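## Task

Put plate M60 into nest OUT and leave each of the other two plates in its starting nest. All three plates must rest flat within their nest's locators, with well A1 at the nest corner labelled A1, and must stay there without the robot holding them. Finish with both grippers open and clear of the plates.

## Robot and tools

ROBOT. Two Doosan M1013 arms, left_arm and right_arm, each with a Robotiq 140 two-finger gripper. Base (URDF root) poses in the scene frame: left_arm at (-0.032, +0.507, 0) m, quat_wxyz (+1.000, 0, 0, -0.022); right_arm at (-0.030, -0.589, 0) m, quat_wxyz (+0.999, 0, 0, -0.053). Either arm may be used; the idle one can be parked out of the way.

SCENE FRAME. Origin on the table top midway between the arms, +z up, +x out across the table, left_arm on the +y side. The arm names do not indicate image sides. Nest OUT lies between the arms; N1, N2, N3 and RD form an arc in front of them, in that clockwise order viewed from above. A fixed bar-code scanner stands next to RD: a plate lying flat in RD, A1 at the A1-marked corner, with nothing blocking the view, gets its ID shown in the results. Well A1 is at the plate's clipped corner.

execute_actions. Argument actions: a list holding one action, or empty to just get fresh state and images. An action has keys rows, steps, until.
- rows: 1 to 15 rows; each row lasts one control step (1/30 s). Every row has 18 numbers, each in [-1, 1], always for both arms: left_arm's six joint values, then its gripper position, force_limit, speed; then the same nine for right_arm.
- Joint values are offsets, not absolute angles: each is measured from that joint's angle at the start of the action (the last reported one), never from the previous row. Scale: 1.0 equals 1.398 rad for waist and shoulder, 2.097 rad for elbow, 2.622 rad for forearm roll, wrist pitch and wrist roll. Joint order: waist, shoulder, elbow, forearm roll, wrist pitch, wrist roll. Stated ranges: waist, shoulder, forearm roll, wrist pitch, wrist roll -6.283 to 6.283 rad; elbow -2.792 to 2.792 rad. A target more than 0.010 rad beyond a range makes the call refused; targets past the real end are clipped, reported as "joint sent to its limit" (absence of that line proves nothing).
- Gripper numbers are absolute commands. position: +1 fully open (140 mm), pads touch near -0.8, -1 closes until blocked. force_limit: about 14 N at -1, 60 N at 0, 107 N at +1 (parts up to 40 mm wide). speed of the pad gap: about 30 mm/s at -1, 140 at 0, 250 at +1. To leave a gripper unchanged, repeat its previous three numbers; a 0 is a real command.
- steps: integer 1 to 450 (450 = 15 s), default 15, at least the number of rows. After the final row each arm keeps heading for that row's target. Motion is limited: joint target speeds at most 2.09 (waist, shoulder), 3.14 (elbow), 3.93 (wrist joints) rad/s with 0.3 s ramp-up; targets are kept within 0.456 / 0.683 / 0.854 rad of measured angles; and targets are scaled back if they would put the gripper over 70 mm from where it is. So split big moves over several calls and give enough steps; an arm cut short may stop soon after.
- until: ends the action early when all conditions hold, e.g. {"scanner": {"code": "m60"}} or {"scanner": {"reads": [">=", 1]}}. Numbers need a comparison (=, !=, <, <=, >, >=). It does not halt the arms. Any unknown name or out-of-range value rejects the whole call.

RESULTS. Per arm: end_effector_position (m) and end_effector_quat_wxyz in the scene frame plus linear/angular velocities; the printed position can be off, more so at long reach. Joint positions (rad) and velocities (rad/s) per arm in joint order. object_status: 0 moving, 1 blocked while opening, 2 blocked while closing (a grip), 3 reached target or pads met. position_measured in counts, 3 open to 230 closed, not linear. Flange force: noisy external force estimate including held weight; "no reading" when unavailable. Scanner: code (lower-case ID such as m60, or no_read; never wrong) and reads (count of changes from no_read to an ID). Warnings: "joint command not followed" (clearance check altered targets; arm drops its target and rests), faults, MOTOR HOT, OVER-TEMPERATURE FAULT.

GRIPPING. Fingers point along gripper +z and close along its y axis. end_effector_position is the closed pad midpoint; fingertips extend about 33 mm past it when closed, 9 mm when open, and travel about 24 mm outward while closing, so keep that clearance above surfaces. Close with position -1 and confirm object_status 2. To squeeze harder while gripping, raise force_limit and switch position between -1 and -0.98. Held parts may get occasional tugs; loose items may be nudged.

AVOID. Dropping or knocking anything off the table (ends the scene), arms striking or pressing each other, slams and hard pushes. A joint torque at its load limit (waist 295, shoulder 295, elbow 139, forearm roll 39.1, wrist pitch 39.1, wrist roll 39.1 N m, held weight included) or an outside force of 144 N stops that arm for 10 s and it yields to the contact. Holding loads heats motors; overheating brakes the arm. The robot holds its last command while replies are being written.

OTHER TOOLS. zoom_image: camera (cam_high, cam_low, cam_left_wrist, cam_right_wrist; all 504x504) and region [x0, y0, x1, y1] in pixels from the top-left, at most 504 by 504. Calibration (K, distortion, T_world_to_cam) is supplied per camera and may be slightly off. read_manual: section "licences" only; no motion. finished_scene: scene (1 or 2); irreversible, reports success and gives the next scene's task.

Each tool is called after "Call:" as name([rows], argument=value, ...), one row to a line, values as JSON.

## Session

Call:
execute_actions(actions=[])

Scene clock: 0.00 s.
left_arm: end_effector_position=(+0.5231, +0.0202, +0.2352) position_measured=3 object_status=3 end_effector_quat_wxyz=(-0.259, -0.228, +0.887, -0.308) end_effector_velocity=(+0.001, +0.000, +0.000) end_effector_angular_velocity=(-0.000, -0.001, +0.003) | right_arm: end_effector_position=(+0.3665, -0.7269, +0.3340) position_measured=3 object_status=3 end_effector_quat_wxyz=(-0.477, -0.454, +0.656, +0.368) end_effector_velocity=(+0.000, +0.000, +0.000) end_effector_angular_velocity=(+0.000, +0.001, +0.000)
Joint positions: left_arm=[-0.387  0.367  1.71  -0.89   1.248  4.159] | right_arm=[-0.153  0.424  1.698 -0.266  2.29   3.215]
Joint velocities: left_arm=[ 0.001 -0.001 -0.    -0.    -0.001 -0.001] | right_arm=[0.001 0.    0.    0.    0.001 0.   ]
Flange force (N, the push that the arm receives, along the gripper's own x y z axes): no reading
scanner: code=no_read reads=0

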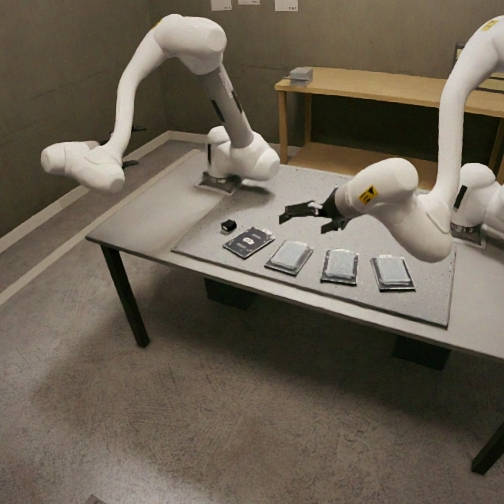

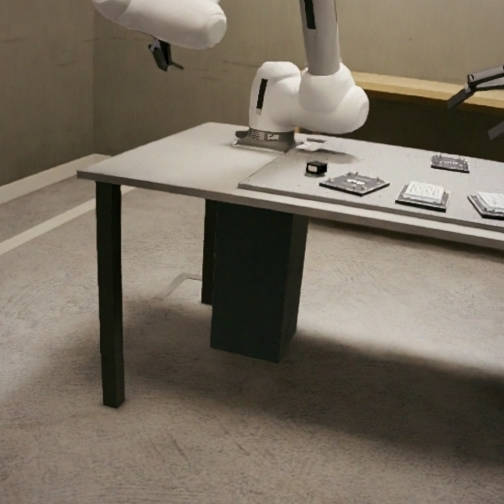

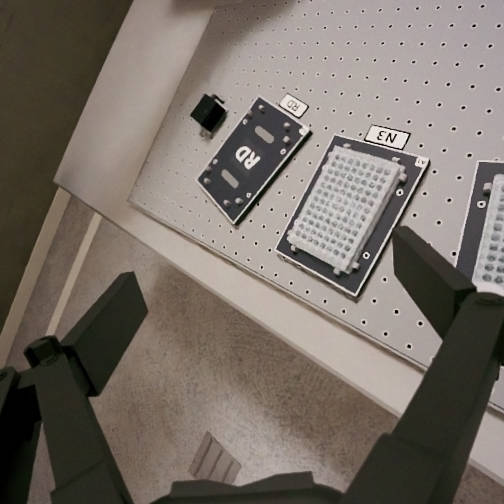

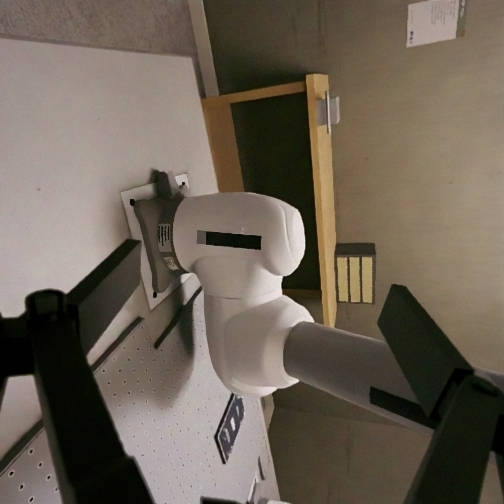

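Call:
zoom_image(camera="cam_high", region=[200, 200, 440, 310])

Call:
zoom_image(camera="cam_low", region=[290, 140, 504, 230])

Call:
zoom_image(camera="cam_left_wrist", region=[180, 80, 504, 310])

Region (200, 200, 440, 310) of cam_high's 504x504 image, scaled by 2.100, with more detail than that image has; it fills the top 231 rows of this view, and the rest is white.

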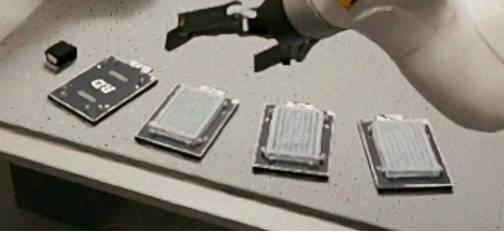

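Region (290, 140, 504, 230) of cam_low's 504x504 image, scaled by 2.355, with more detail than that image has; it fills the top 212 rows of this view, and the rest is white.

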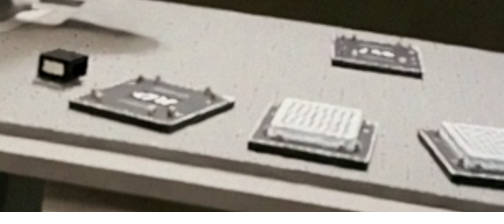

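Region (180, 80, 504, 310) of cam_left_wrist's 504x504 image, scaled by 1.556, with more detail than that image has; it fills the top 358 rows of this view, and the rest is white.

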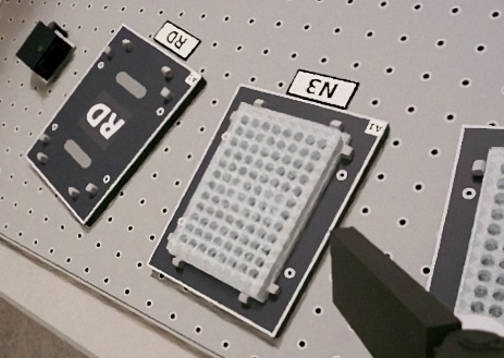

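Call:
execute_actions([
  {"rows": [[-0.3632,-0.1843,-0.0273,0.3394,0.0502,-0.1470,1,0,0, 0.0654,-0.0795,0.3658,0.6054,-0.3452,0.7101,1,0,0]], "steps": 50},
])

Scene clock: 54.33 s.
left_arm: end_effector_position=(+0.3605, +0.0299, +0.3299) position_measured=3 object_status=3 end_effector_quat_wxyz=(-0.000, -0.000, +1.000, +0.000) end_effector_velocity=(+0.000, +0.000, -0.000) end_effector_angular_velocity=(+0.000, +0.000, -0.000) | right_arm: end_effector_position=(+0.3603, -0.2994, +0.1339) position_measured=3 object_status=3 end_effector_quat_wxyz=(-0.430, +0.560, +0.562, +0.431) end_effector_velocity=(+0.001, +0.000, -0.001) end_effector_angular_velocity=(+0.000, +0.014, -0.010)
Joint positions: left_arm=[-0.895  0.109  1.653  0.     1.38   3.774] | right_arm=[-0.062  0.313  2.465  1.321  1.385  5.075]
Joint velocities: left_arm=[ 0.     0.     0.    -0.    -0.     0.001] | right_arm=[-0.     0.001  0.003  0.007 -0.003  0.011]
Flange force (N, the push that the arm receives, along the gripper's own x y z axes): left_arm=[-0.5 0.5 1.0] | right_arm=[-4.4 -3.6 5.5]
scanner: code=no_read reads=0
camera_calibration (this result's frames):
cam_left_wrist: T_world_to_cam=[[0.209147, 0.976218, -0.0570581, -0.0804777], [0.905408, -0.171272, 0.388462, -0.438168], [0.369451, -0.132907, -0.919696, 0.347639], [0, 0, 0, 1]] pos_world=[0.285117, 0.0497213, 0.485342]
cam_right_wrist: T_world_to_cam=[[0.982812, 0.0816261, 0.165586, -0.351403], [0.181096, -0.600496, -0.778851, -0.119749], [0.0358592, 0.795451, -0.604957, 0.483921], [0, 0, 0, 1]] pos_world=[0.349696, -0.42816, 0.257672]

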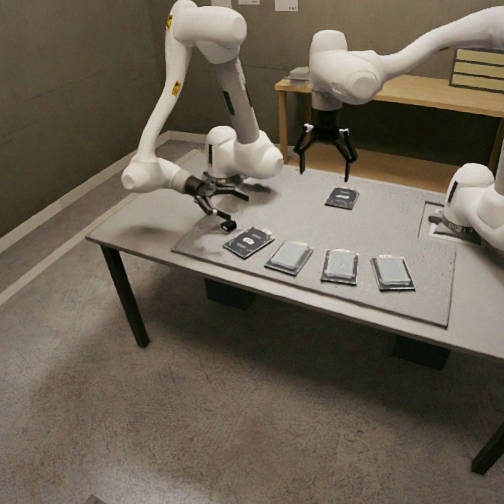

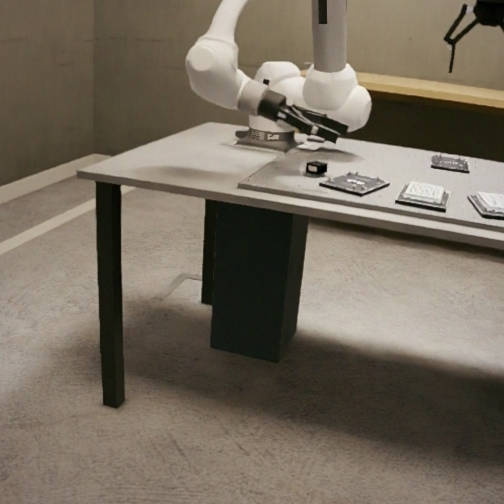

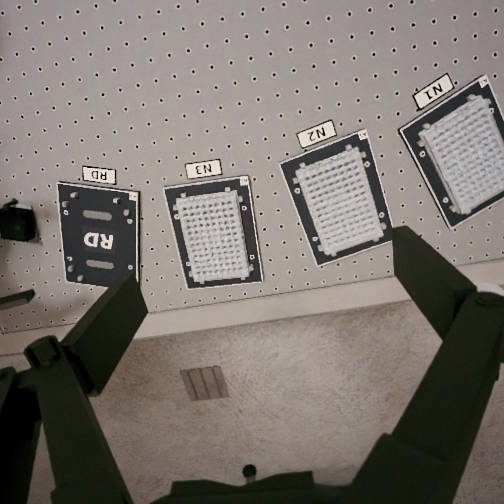

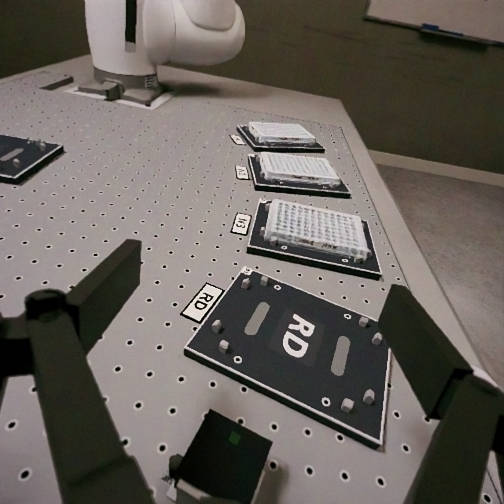

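Call:
zoom_image(camera="cam_right_wrist", region=[230, 110, 390, 280])

Region (230, 110, 390, 280) of cam_right_wrist's 504x504 image, scaled by 2.965, with more detail than that image has; it fills the left 474 columns of this view, and the rest is white.

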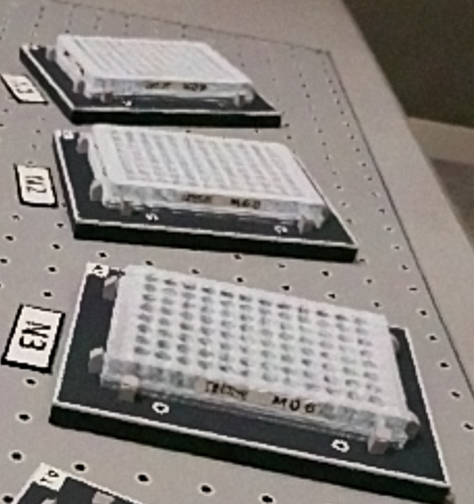

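Call:
zoom_image(camera="cam_right_wrist", region=[280, 225, 360, 265])

Call:
zoom_image(camera="cam_right_wrist", region=[270, 130, 340, 190])

Region (280, 225, 360, 265) of cam_right_wrist's 504x504 image, scaled by 6.300, with more detail than that image has.

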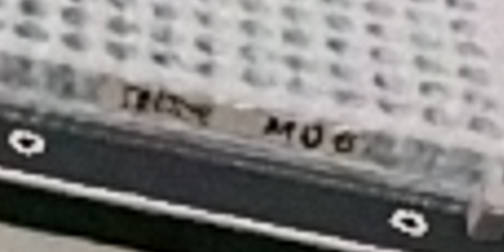

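Region (270, 130, 340, 190) of cam_right_wrist's 504x504 image, scaled by 7.200, with more detail than that image has; it fills the top 432 rows of this view, and the rest is white.

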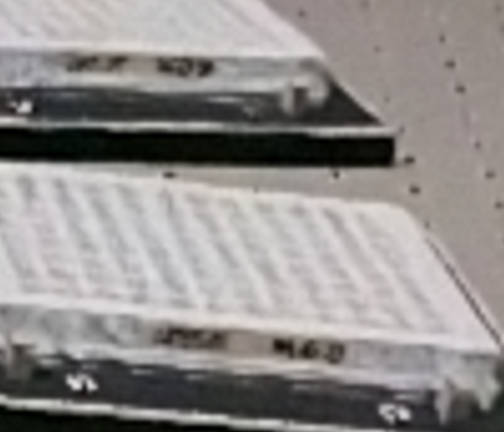

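Call:
zoom_image(camera="cam_left_wrist", region=[270, 115, 420, 275])

Region (270, 115, 420, 275) of cam_left_wrist's 504x504 image, scaled by 3.150, with more detail than that image has; it fills the left 472 columns of this view, and the rest is white.

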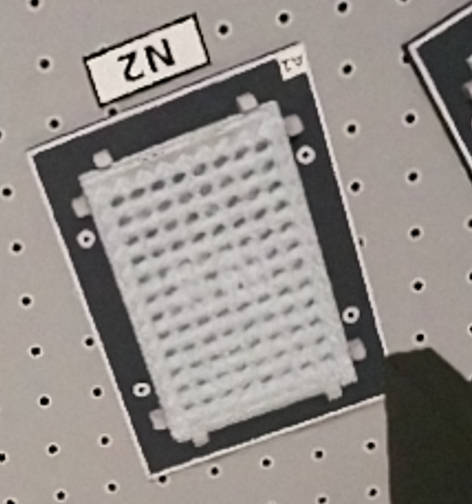

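Call:
execute_actions([
  {"rows": [[0.1257,0.0144,0.0874,0,-0.0777,-0.0008,1,0,0, 0.3895,0.1050,-0.1018,0.1847,-0.0793,0.0270,1,0,0]], "steps": 36},
])

Scene clock: 82.73 s.
left_arm: end_effector_position=(+0.4231, +0.1199, +0.2197) position_measured=3 object_status=3 end_effector_quat_wxyz=(+0.000, -0.089, +0.996, +0.000) end_effector_velocity=(+0.000, +0.000, +0.000) end_effector_angular_velocity=(-0.001, -0.001, -0.000) | right_arm: end_effector_position=(+0.4302, -0.0492, +0.1141) position_measured=3 object_status=3 end_effector_quat_wxyz=(-0.430, +0.561, +0.561, +0.430) end_effector_velocity=(+0.000, +0.000, -0.000) end_effector_angular_velocity=(+0.000, -0.001, +0.000)
Joint positions: left_arm=[-0.719  0.129  1.836  0.     1.176  3.772] | right_arm=[0.483 0.459 2.251 1.805 1.177 5.146]
Joint velocities: left_arm=[ 0.    -0.001  0.     0.    -0.001  0.   ] | right_arm=[ 0.001  0.    -0.     0.001 -0.    -0.001]
Flange force (N, the push that the arm receives, along the gripper's own x y z axes): left_arm=[0.2 0.9 1.3] | right_arm=[-2.8 -5.0 6.4]
scanner: code=no_read reads=0
camera_calibration (this result's frames):
cam_left_wrist: T_world_to_cam=[[0.0331737, 0.997809, -0.0572366, -0.115767], [0.921353, -0.00833873, 0.388637, -0.462969], [0.387309, -0.0656276, -0.919611, 0.219512], [0, 0, 0, 1]] pos_world=[0.34538, 0.126059, 0.375166]
cam_right_wrist: T_world_to_cam=[[0.983145, 0.0814307, 0.163693, -0.437181], [0.17948, -0.60045, -0.77926, 0.00313961], [0.0348338, 0.795505, -0.604945, 0.270917], [0, 0, 0, 1]] pos_world=[0.419812, -0.17803, 0.2379]

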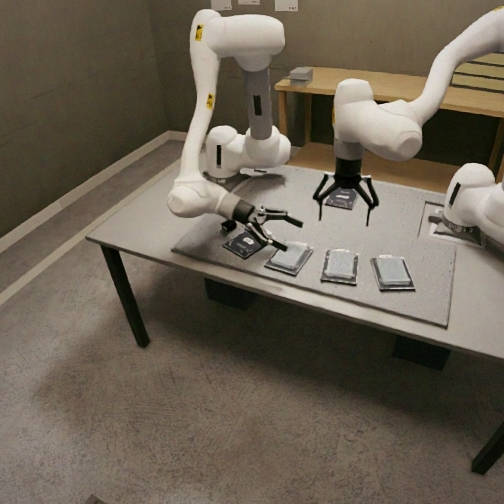

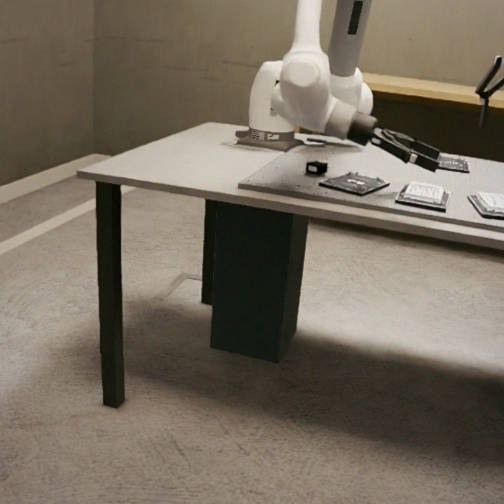

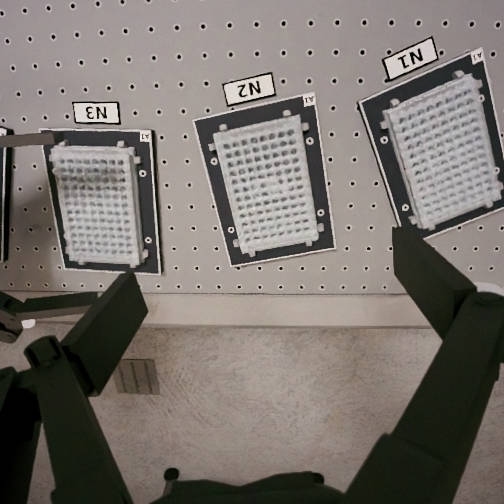

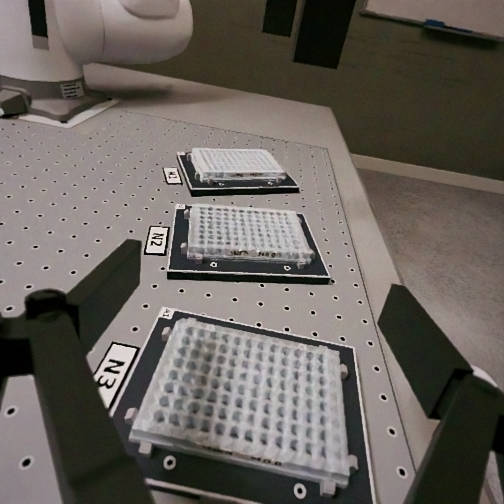

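Call:
zoom_image(camera="cam_right_wrist", region=[200, 235, 300, 275])

Call:
zoom_image(camera="cam_right_wrist", region=[200, 160, 290, 195])

Call:
zoom_image(camera="cam_right_wrist", region=[180, 430, 320, 490])

Region (200, 235, 300, 275) of cam_right_wrist's 504x504 image, scaled by 5.040, with more detail than that image has; it fills the top 202 rows of this view, and the rest is white.

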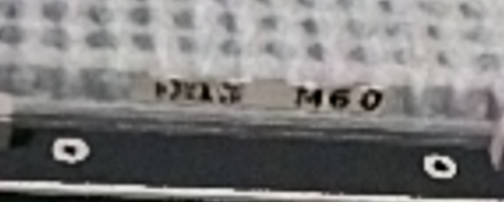

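Region (200, 160, 290, 195) of cam_right_wrist's 504x504 image, scaled by 5.600, with more detail than that image has.

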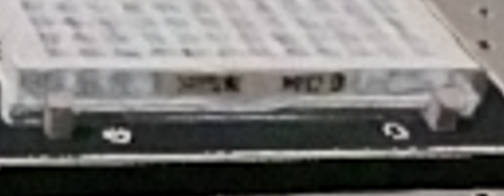

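Region (180, 430, 320, 490) of cam_right_wrist's 504x504 image, scaled by 3.600, with more detail than that image has; it fills the top 216 rows of this view, and the rest is white.

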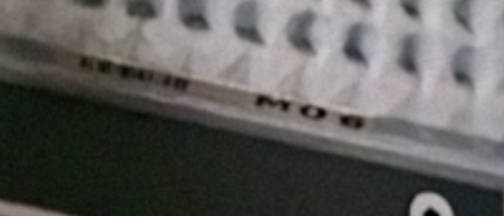

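Call:
zoom_image(camera="cam_left_wrist", region=[180, 85, 350, 275])

Region (180, 85, 350, 275) of cam_left_wrist's 504x504 image, scaled by 2.653, with more detail than that image has; it fills the left 451 columns of this view, and the rest is white.

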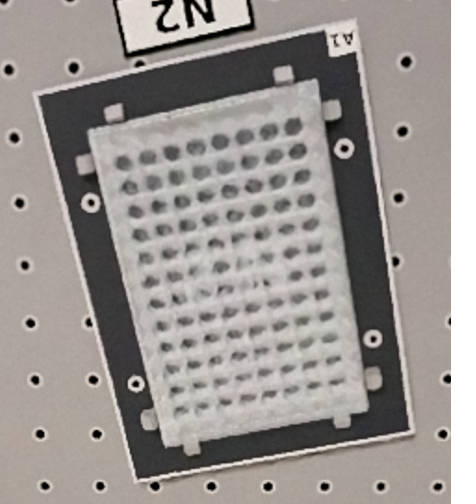

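Call:
execute_actions([
  {"rows": [[0.0001,0.0828,0.0698,0,-0.1000,-0.0010,0.45,0,0, 0,0,0,0,0,0,1,0,0]], "steps": 28},
])

Scene clock: 126.67 s.
left_arm: end_effector_position=(+0.4210, +0.1219, +0.0800) position_measured=72 object_status=3 end_effector_quat_wxyz=(+0.000, -0.090, +0.996, +0.000) end_effector_velocity=(+0.001, +0.000, -0.000) end_effector_angular_velocity=(-0.000, -0.001, -0.000) | right_arm: end_effector_position=(+0.4301, -0.0492, +0.1141) position_measured=3 object_status=3 end_effector_quat_wxyz=(-0.431, +0.561, +0.561, +0.430) end_effector_velocity=(+0.000, -0.000, -0.000) end_effector_angular_velocity=(-0.001, +0.001, -0.001)
Joint positions: left_arm=[-0.719  0.245  1.983  0.     0.914  3.769] | right_arm=[0.483 0.459 2.251 1.805 1.177 5.146]
Joint velocities: left_arm=[ 0.001  0.    -0.     0.    -0.001  0.001] | right_arm=[-0.     0.     0.     0.    -0.001  0.   ]
Flange force (N, the push that the arm receives, along the gripper's own x y z axes): left_arm=[-1.8 0.8 1.6] | right_arm=[-3.8 -4.1 6.4]
scanner: code=no_read reads=0
camera_calibration (this result's frames):
cam_left_wrist: T_world_to_cam=[[0.0304225, 0.997896, -0.057258, -0.124596], [0.921374, -0.00579023, 0.388635, -0.4071], [0.387486, -0.0645792, -0.919611, 0.0917474], [0, 0, 0, 1]] pos_world=[0.343331, 0.127902, 0.235451]
cam_right_wrist: T_world_to_cam=[[0.983143, 0.0814639, 0.163686, -0.437165], [0.179494, -0.600444, -0.779262, 0.00315828], [0.0348024, 0.795506, -0.604945, 0.270895], [0, 0, 0, 1]] pos_world=[0.419801, -0.177989, 0.237895]

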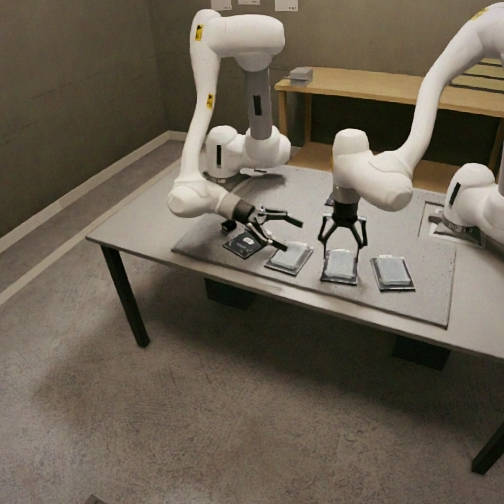

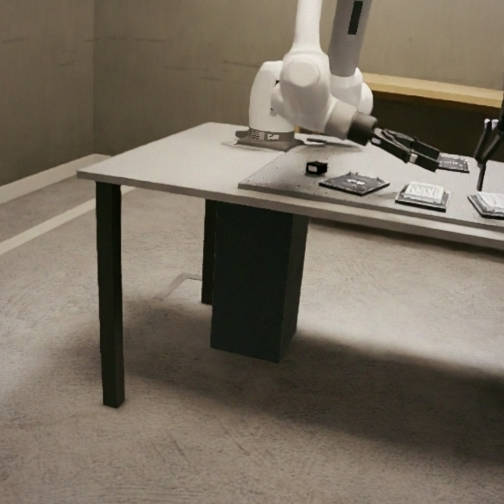

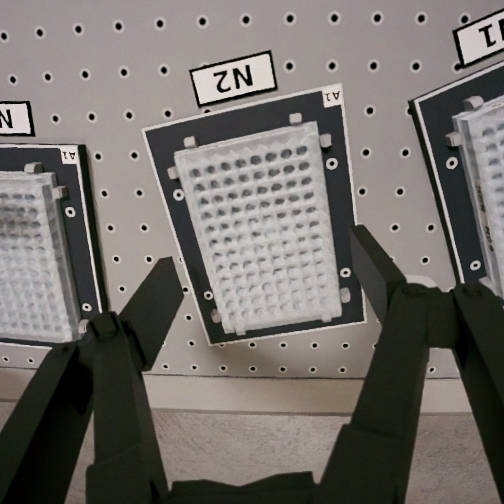

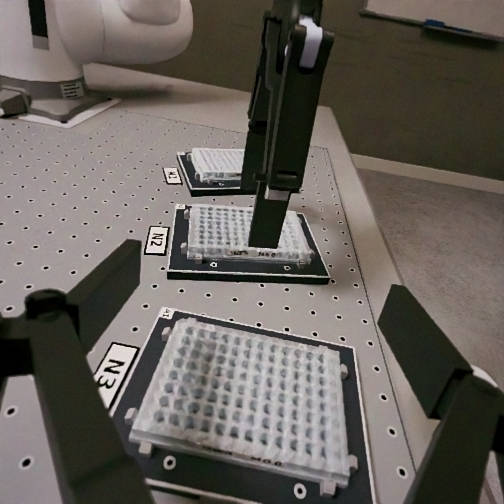

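Call:
zoom_image(camera="cam_left_wrist", region=[130, 80, 400, 350])

Region (130, 80, 400, 350) of cam_left_wrist's 504x504 image, scaled by 1.867, with more detail than that image has.

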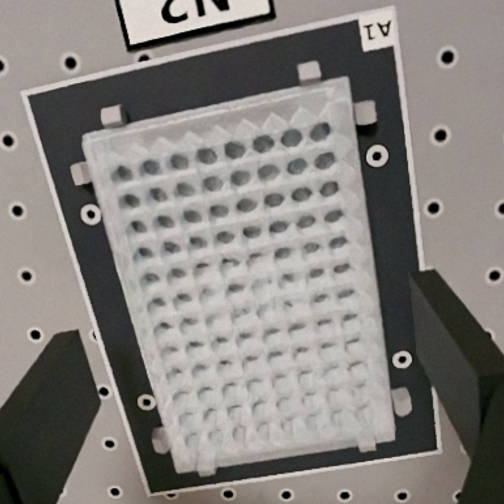

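Call:
execute_actions([
  {"rows": [[0.0006,0.02177,0.01096,0,-0.02037,0.0003,0.45,0,0, 0,0,0,0,0,0,1,0,0]], "steps": 18},
])

Call:
zoom_image(camera="cam_right_wrist", region=[160, 180, 340, 300])

Scene clock: 149.17 s.
left_arm: end_effector_position=(+0.4209, +0.1227, +0.0520) position_measured=72 object_status=3 end_effector_quat_wxyz=(+0.000, -0.090, +0.996, +0.000) end_effector_velocity=(-0.000, -0.000, +0.000) end_effector_angular_velocity=(-0.001, +0.000, -0.000) | right_arm: end_effector_position=(+0.4302, -0.0492, +0.1141) position_measured=3 object_status=3 end_effector_quat_wxyz=(-0.430, +0.561, +0.561, +0.430) end_effector_velocity=(-0.000, -0.000, +0.000) end_effector_angular_velocity=(-0.000, -0.001, +0.000)
Joint positions: left_arm=[-0.718  0.276  2.006  0.     0.86   3.77 ] | right_arm=[0.483 0.459 2.251 1.805 1.177 5.146]
Joint velocities: left_arm=[-0.    -0.001  0.001 -0.001 -0.001  0.001] | right_arm=[ 0.    -0.001  0.    -0.    -0.    -0.   ]
Flange force (N, the push that the arm receives, along the gripper's own x y z axes): left_arm=[-1.5 0.7 2.0] | right_arm=[-3.1 -3.3 3.3]
scanner: code=no_read reads=0
camera_calibration (this result's frames):
cam_left_wrist: T_world_to_cam=[[0.0303759, 0.997898, -0.05725, -0.126989], [0.921376, -0.0057506, 0.388631, -0.396103], [0.387485, -0.0645538, -0.919613, 0.0661146], [0, 0, 0, 1]] pos_world=[0.343199, 0.128712, 0.207468]
cam_right_wrist: T_world_to_cam=[[0.983144, 0.0814278, 0.163701, -0.437192], [0.179485, -0.600446, -0.779263, 0.00314302], [0.03484, 0.795509, -0.604939, 0.270914], [0, 0, 0, 1]] pos_world=[0.41982, -0.178028, 0.237905]

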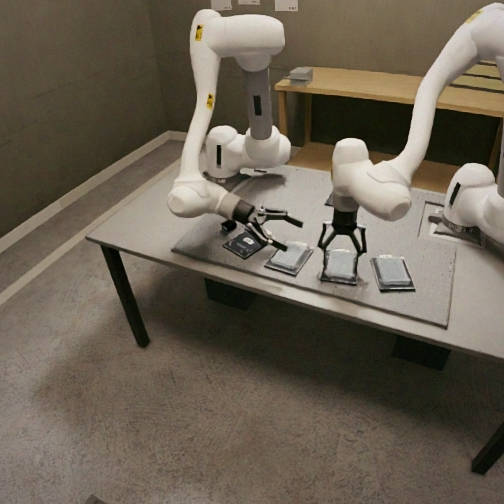

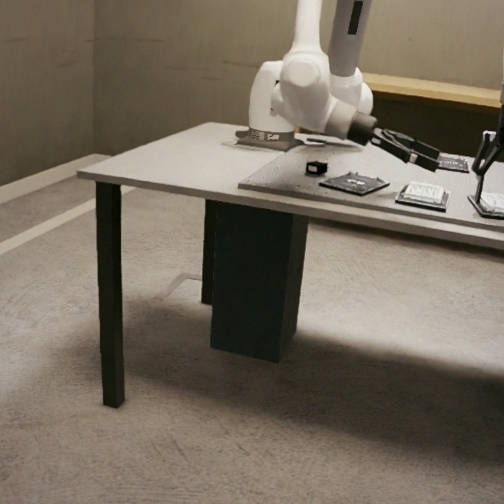

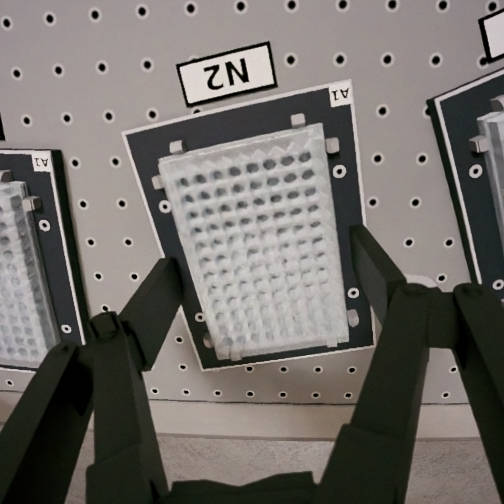

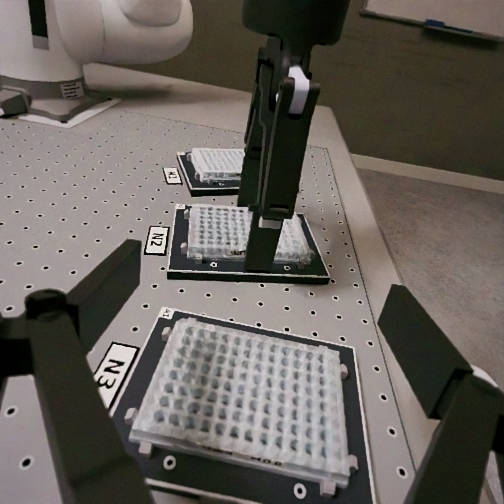

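Region (160, 180, 340, 300) of cam_right_wrist's 504x504 image, scaled by 2.800, with more detail than that image has.

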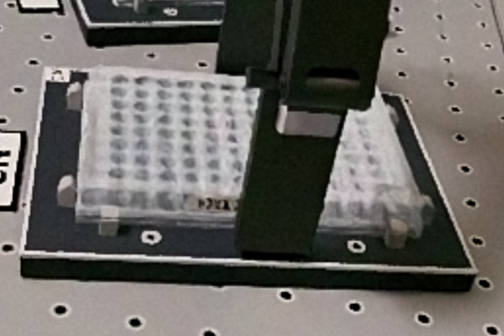

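Call:
execute_actions([
  {"rows": [[0,-0.00124,-0.00053,0,0.00109,0,0.45,0,0, 0,0,0,0,0,0,1,0,0],[0,-0.00124,-0.00053,0,0.00109,0,0.45,0,0, 0,0,0,0,0,0,1,0,0],[0,-0.00124,-0.00053,0,0.00109,0,0.45,0,0, 0,0,0,0,0,0,1,0,0],[0,-0.00124,-0.00053,0,0.00109,0,-1,0,-0.6, 0,0,0,0,0,0,1,0,0]], "steps": 20},
])

Call:
zoom_image(camera="cam_right_wrist", region=[160, 180, 340, 300])

Scene clock: 160.87 s.
left_arm: end_effector_position=(+0.4209, +0.1228, +0.0536) position_measured=106 object_status=2 end_effector_quat_wxyz=(-0.000, -0.090, +0.996, +0.000) end_effector_velocity=(+0.001, -0.001, +0.001) end_effector_angular_velocity=(-0.003, -0.002, +0.001) | right_arm: end_effector_position=(+0.4301, -0.0492, +0.1141) position_measured=3 object_status=3 end_effector_quat_wxyz=(-0.431, +0.561, +0.561, +0.430) end_effector_velocity=(+0.000, -0.000, -0.000) end_effector_angular_velocity=(-0.000, +0.001, -0.000)
Joint positions: left_arm=[-0.718  0.274  2.005  0.     0.863  3.77 ] | right_arm=[0.483 0.459 2.251 1.805 1.177 5.146]
Joint velocities: left_arm=[ 0.    -0.002 -0.    -0.001 -0.001 -0.   ] | right_arm=[-0.     0.001 -0.    -0.    -0.     0.   ]
Flange force (N, the push that the arm receives, along the gripper's own x y z axes): left_arm=[4.9 25.2 -43.8] | right_arm=[-4.6 -3.5 3.9]
scanner: code=no_read reads=0
camera_calibration (this result's frames):
cam_left_wrist: T_world_to_cam=[[0.0303047, 0.9979, -0.0572386, -0.126928], [0.921385, -0.0056908, 0.388609, -0.396732], [0.387468, -0.0645155, -0.919623, 0.0676152], [0, 0, 0, 1]] pos_world=[0.343191, 0.128766, 0.209089]
cam_right_wrist: T_world_to_cam=[[0.983145, 0.0814645, 0.163677, -0.437159], [0.179487, -0.600446, -0.779262, 0.00315857], [0.0347969, 0.795505, -0.604947, 0.270897], [0, 0, 0, 1]] pos_world=[0.419797, -0.17799, 0.237892]

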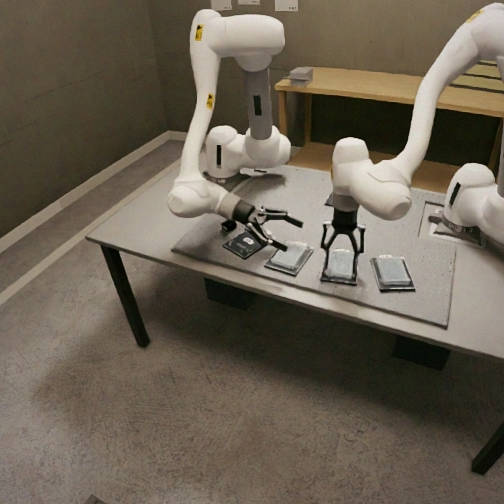

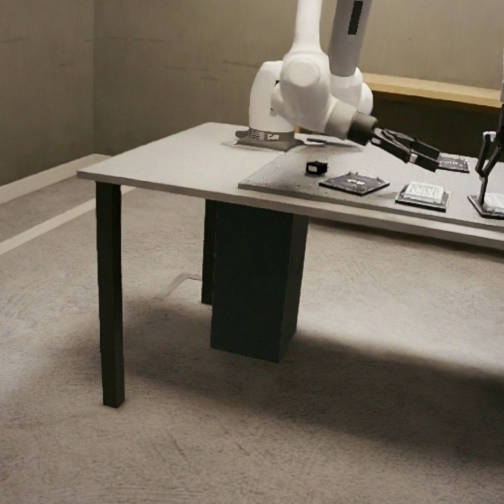

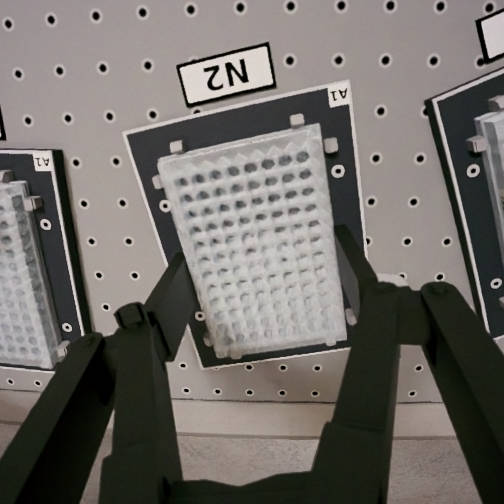

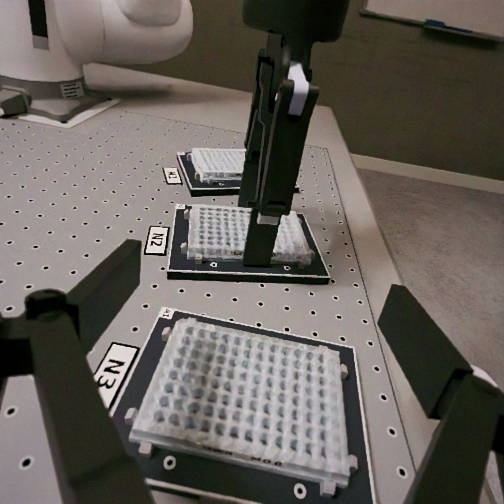

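Region (160, 180, 340, 300) of cam_right_wrist's 504x504 image, scaled by 2.800, with more detail than that image has.

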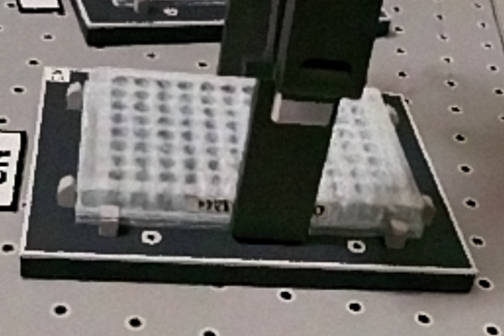

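Call:
zoom_image(camera="cam_left_wrist", region=[110, 30, 380, 240])

Region (110, 30, 380, 240) of cam_left_wrist's 504x504 image, scaled by 1.867, with more detail than that image has.

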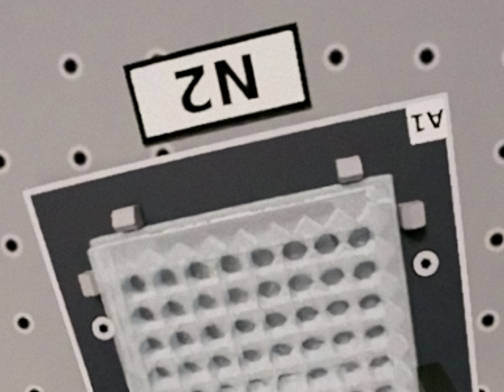

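Call:
execute_actions([
  {"rows": [[0.0005,-0.03666,-0.01748,0,0.03352,0.0003,-1,0,-0.6, -0.0535,-0.2334,0.1167,-0.2503,0.1246,0.0184,1,0,0],[0.0005,-0.03666,-0.01748,0,0.03352,0.0003,-1,0,-0.6, -0.0535,-0.2334,0.1167,-0.2503,0.1246,0.0184,1,0,0],[0.0005,-0.03666,-0.01748,0,0.03352,0.0003,-1,0,-0.6, -0.0535,-0.2334,0.1167,-0.2503,0.1246,0.0184,1,0,0],[0.0005,-0.03666,-0.01748,0,0.03352,0.0003,-1,0,-0.6, -0.0535,-0.2334,0.1167,-0.2503,0.1246,0.0184,1,0,0],[0.0005,-0.03666,-0.01748,0,0.03352,0.0003,-1,0,-0.6, -0.0535,-0.2334,0.1167,-0.2503,0.1246,0.0184,1,0,0],[0.0005,-0.03666,-0.01748,0,0.03352,0.0003,-1,0,-0.6, -0.0535,-0.2334,0.1167,-0.2503,0.1246,0.0184,1,0,0],[0.0005,-0.03666,-0.01748,0,0.03352,0.0003,-1,0,-0.6, -0.0535,-0.2334,0.1167,-0.2503,0.1246,0.0184,1,0,0],[0.0005,-0.03666,-0.01748,0,0.03352,0.0003,-1,0,-0.6, -0.0535,-0.2334,0.1167,-0.2503,0.1246,0.0184,1,0,0],[0.0005,-0.03666,-0.01748,0,0.03352,0.0003,-1,0,-0.6, -0.0535,-0.2334,0.1167,-0.2503,0.1246,0.0184,1,0,0],[0.0005,-0.03666,-0.01748,0,0.03352,0.0003,-1,0,-0.6, -0.0535,-0.2334,0.1167,-0.2503,0.1246,0.0184,1,0,0],[0.0005,-0.03666,-0.01748,0,0.03352,0.0003,-1,0,-0.6, -0.0535,-0.2334,0.1167,-0.2503,0.1246,0.0184,1,0,0],[0.0005,-0.03666,-0.01748,0,0.03352,0.0003,-1,0,-0.6, -0.0535,-0.2334,0.1167,-0.2503,0.1246,0.0184,1,0,0],[-0.3574,-0.2365,-0.0151,0,0.1382,-0.1219,-1,0,-0.6, -0.0535,-0.2334,0.1167,-0.2503,0.1246,0.0184,1,0,0]], "steps": 48},
])

Scene clock: 203.47 s.
left_arm: end_effector_position=(+0.1508, +0.0498, +0.2498) position_measured=108 object_status=2 end_effector_quat_wxyz=(+0.000, -0.000, +1.000, +0.000) end_effector_velocity=(-0.001, -0.000, +0.001) end_effector_angular_velocity=(-0.002, -0.001, -0.002) | right_arm: end_effector_position=(+0.1076, -0.1936, +0.1938) position_measured=3 object_status=3 end_effector_quat_wxyz=(-0.545, +0.355, +0.709, +0.272) end_effector_velocity=(+0.000, -0.000, +0.000) end_effector_angular_velocity=(-0.000, -0.001, -0.001)
Joint positions: left_arm=[-1.217 -0.057  1.973  0.     1.226  3.45 ] | right_arm=[0.408 0.133 2.496 1.149 1.504 5.194]
Joint velocities: left_arm=[-0.002 -0.002  0.     0.    -0.001  0.   ] | right_arm=[-0.001 -0.    -0.    -0.    -0.    -0.   ]
Flange force (N, the push that the arm receives, along the gripper's own x y z axes): left_arm=[2.7 1.8 1.7] | right_arm=[-3.8 0.1 6.5]
scanner: code=no_read reads=0
camera_calibration (this result's frames):
cam_left_wrist: T_world_to_cam=[[0.208494, 0.976349, -0.0572044, -0.0604238], [0.905465, -0.170587, 0.388631, -0.21389], [0.369681, -0.132824, -0.919616, 0.354052], [0, 0, 0, 1]] pos_world=[0.0753817, 0.0695344, 0.40526]
cam_right_wrist: T_world_to_cam=[[0.738425, 0.654389, 0.162799, 0.0160969], [0.502738, -0.373335, -0.779664, 0.0457021], [-0.449425, 0.657569, -0.604666, 0.470483], [0, 0, 0, 1]] pos_world=[0.176584, -0.302846, 0.317497]

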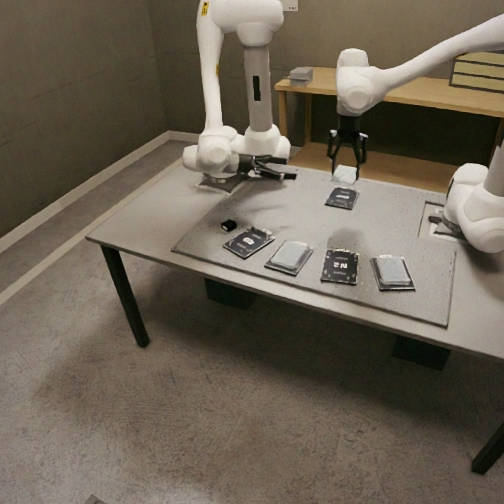

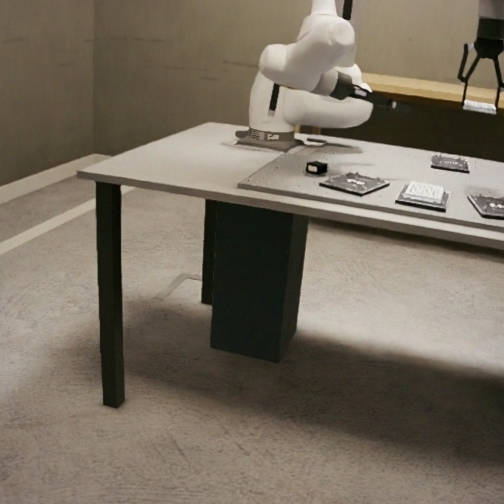

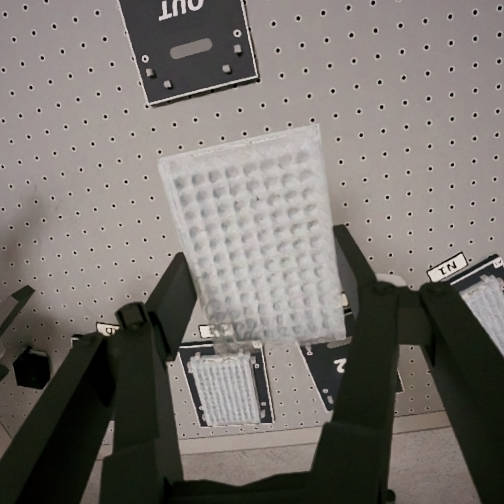

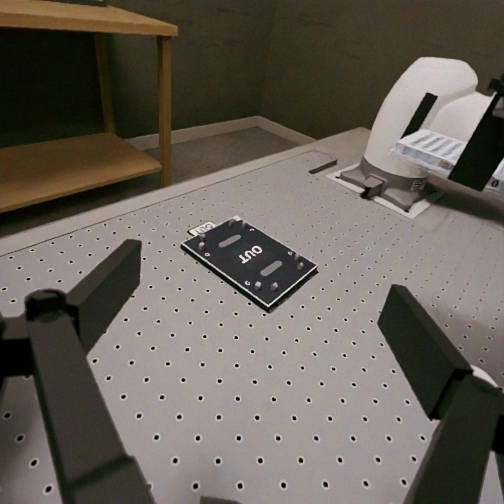

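Call:
zoom_image(camera="cam_right_wrist", region=[170, 200, 330, 320])

Call:
zoom_image(camera="cam_left_wrist", region=[110, 0, 270, 120])

Region (170, 200, 330, 320) of cam_right_wrist's 504x504 image, scaled by 3.150, with more detail than that image has; it fills the top 378 rows of this view, and the rest is white.

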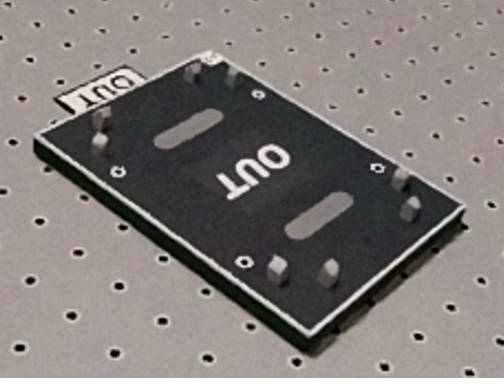

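Region (110, 0, 270, 120) of cam_left_wrist's 504x504 image, scaled by 3.150, with more detail than that image has; it fills the top 378 rows of this view, and the rest is white.

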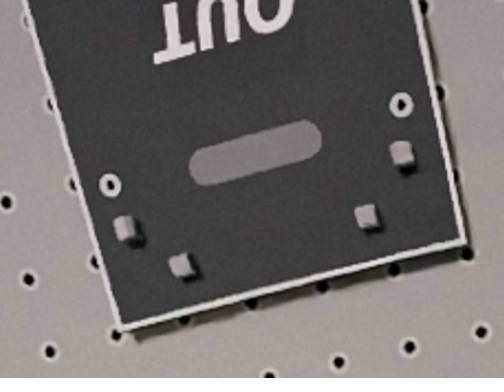

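Call:
execute_actions([
  {"rows": [[-0.2822,0.1253,0.0806,0,-0.1312,-0.1524,-1,0,-0.6, 0,0,0,0,0,0,1,0,0]], "steps": 36},
])

Call:
zoom_image(camera="cam_left_wrist", region=[130, 80, 400, 350])

Scene clock: 219.17 s.
left_arm: end_effector_position=(-0.0400, +0.0011, +0.0801) position_measured=108 object_status=2 end_effector_quat_wxyz=(+0.000, -0.003, +1.000, +0.000) end_effector_velocity=(-0.000, -0.000, -0.000) end_effector_angular_velocity=(-0.001, -0.000, +0.001) | right_arm: end_effector_position=(+0.1076, -0.1936, +0.1938) position_measured=3 object_status=3 end_effector_quat_wxyz=(-0.545, +0.355, +0.709, +0.272) end_effector_velocity=(+0.000, +0.000, -0.000) end_effector_angular_velocity=(-0.000, -0.000, +0.000)
Joint positions: left_arm=[-1.612  0.118  2.142  0.     0.882  3.051] | right_arm=[0.408 0.133 2.496 1.149 1.504 5.194]
Joint velocities: left_arm=[-0.     0.001  0.     0.    -0.001 -0.001] | right_arm=[ 0.  0. -0. -0. -0. -0.]
Flange force (N, the push that the arm receives, along the gripper's own x y z axes): left_arm=[-1.4 -0.7 2.5] | right_arm=[-4.2 0.0 4.9]
scanner: code=no_read reads=0
camera_calibration (this result's frames):
cam_left_wrist: T_world_to_cam=[[0.203659, 0.977384, -0.0569511, 0.0168987], [0.906277, -0.166197, 0.38864, 0.0165518], [0.370385, -0.130763, -0.919628, 0.262062], [0, 0, 0, 1]] pos_world=[-0.115506, 0.0205024, 0.235529]
cam_right_wrist: T_world_to_cam=[[0.738425, 0.654389, 0.162799, 0.016098], [0.502738, -0.373335, -0.779664, 0.0457028], [-0.449425, 0.657568, -0.604666, 0.470483], [0, 0, 0, 1]] pos_world=[0.176583, -0.302847, 0.317497]

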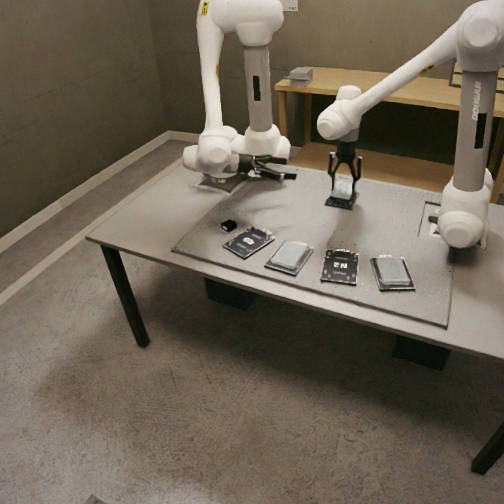

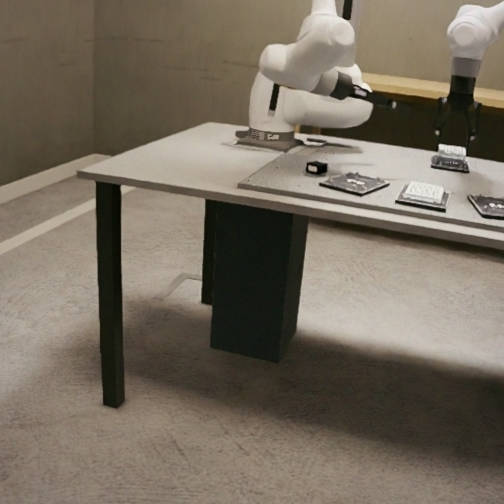

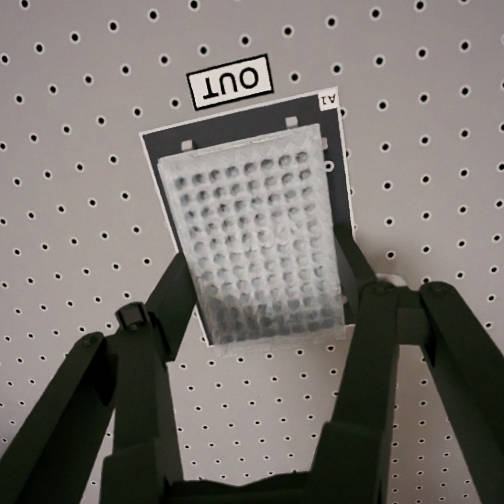

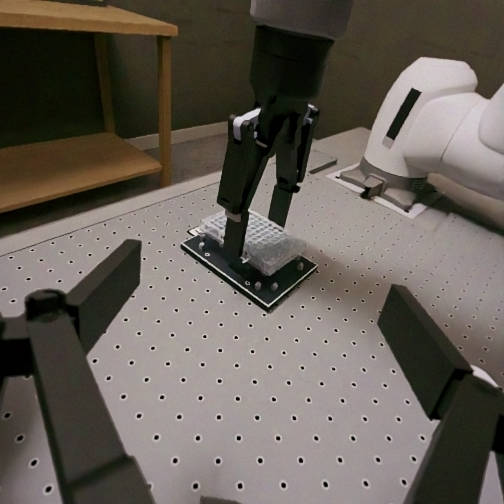

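Region (130, 80, 400, 350) of cam_left_wrist's 504x504 image, scaled by 1.867, with more detail than that image has.

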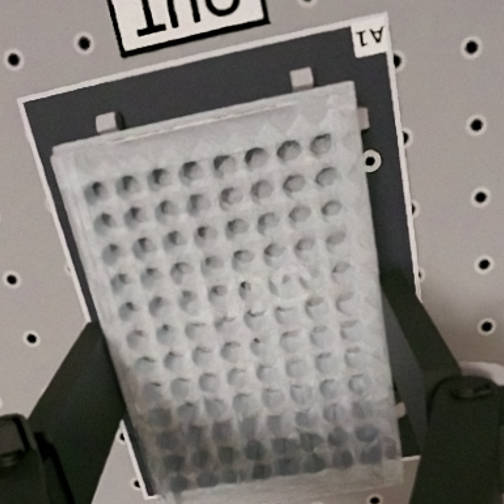

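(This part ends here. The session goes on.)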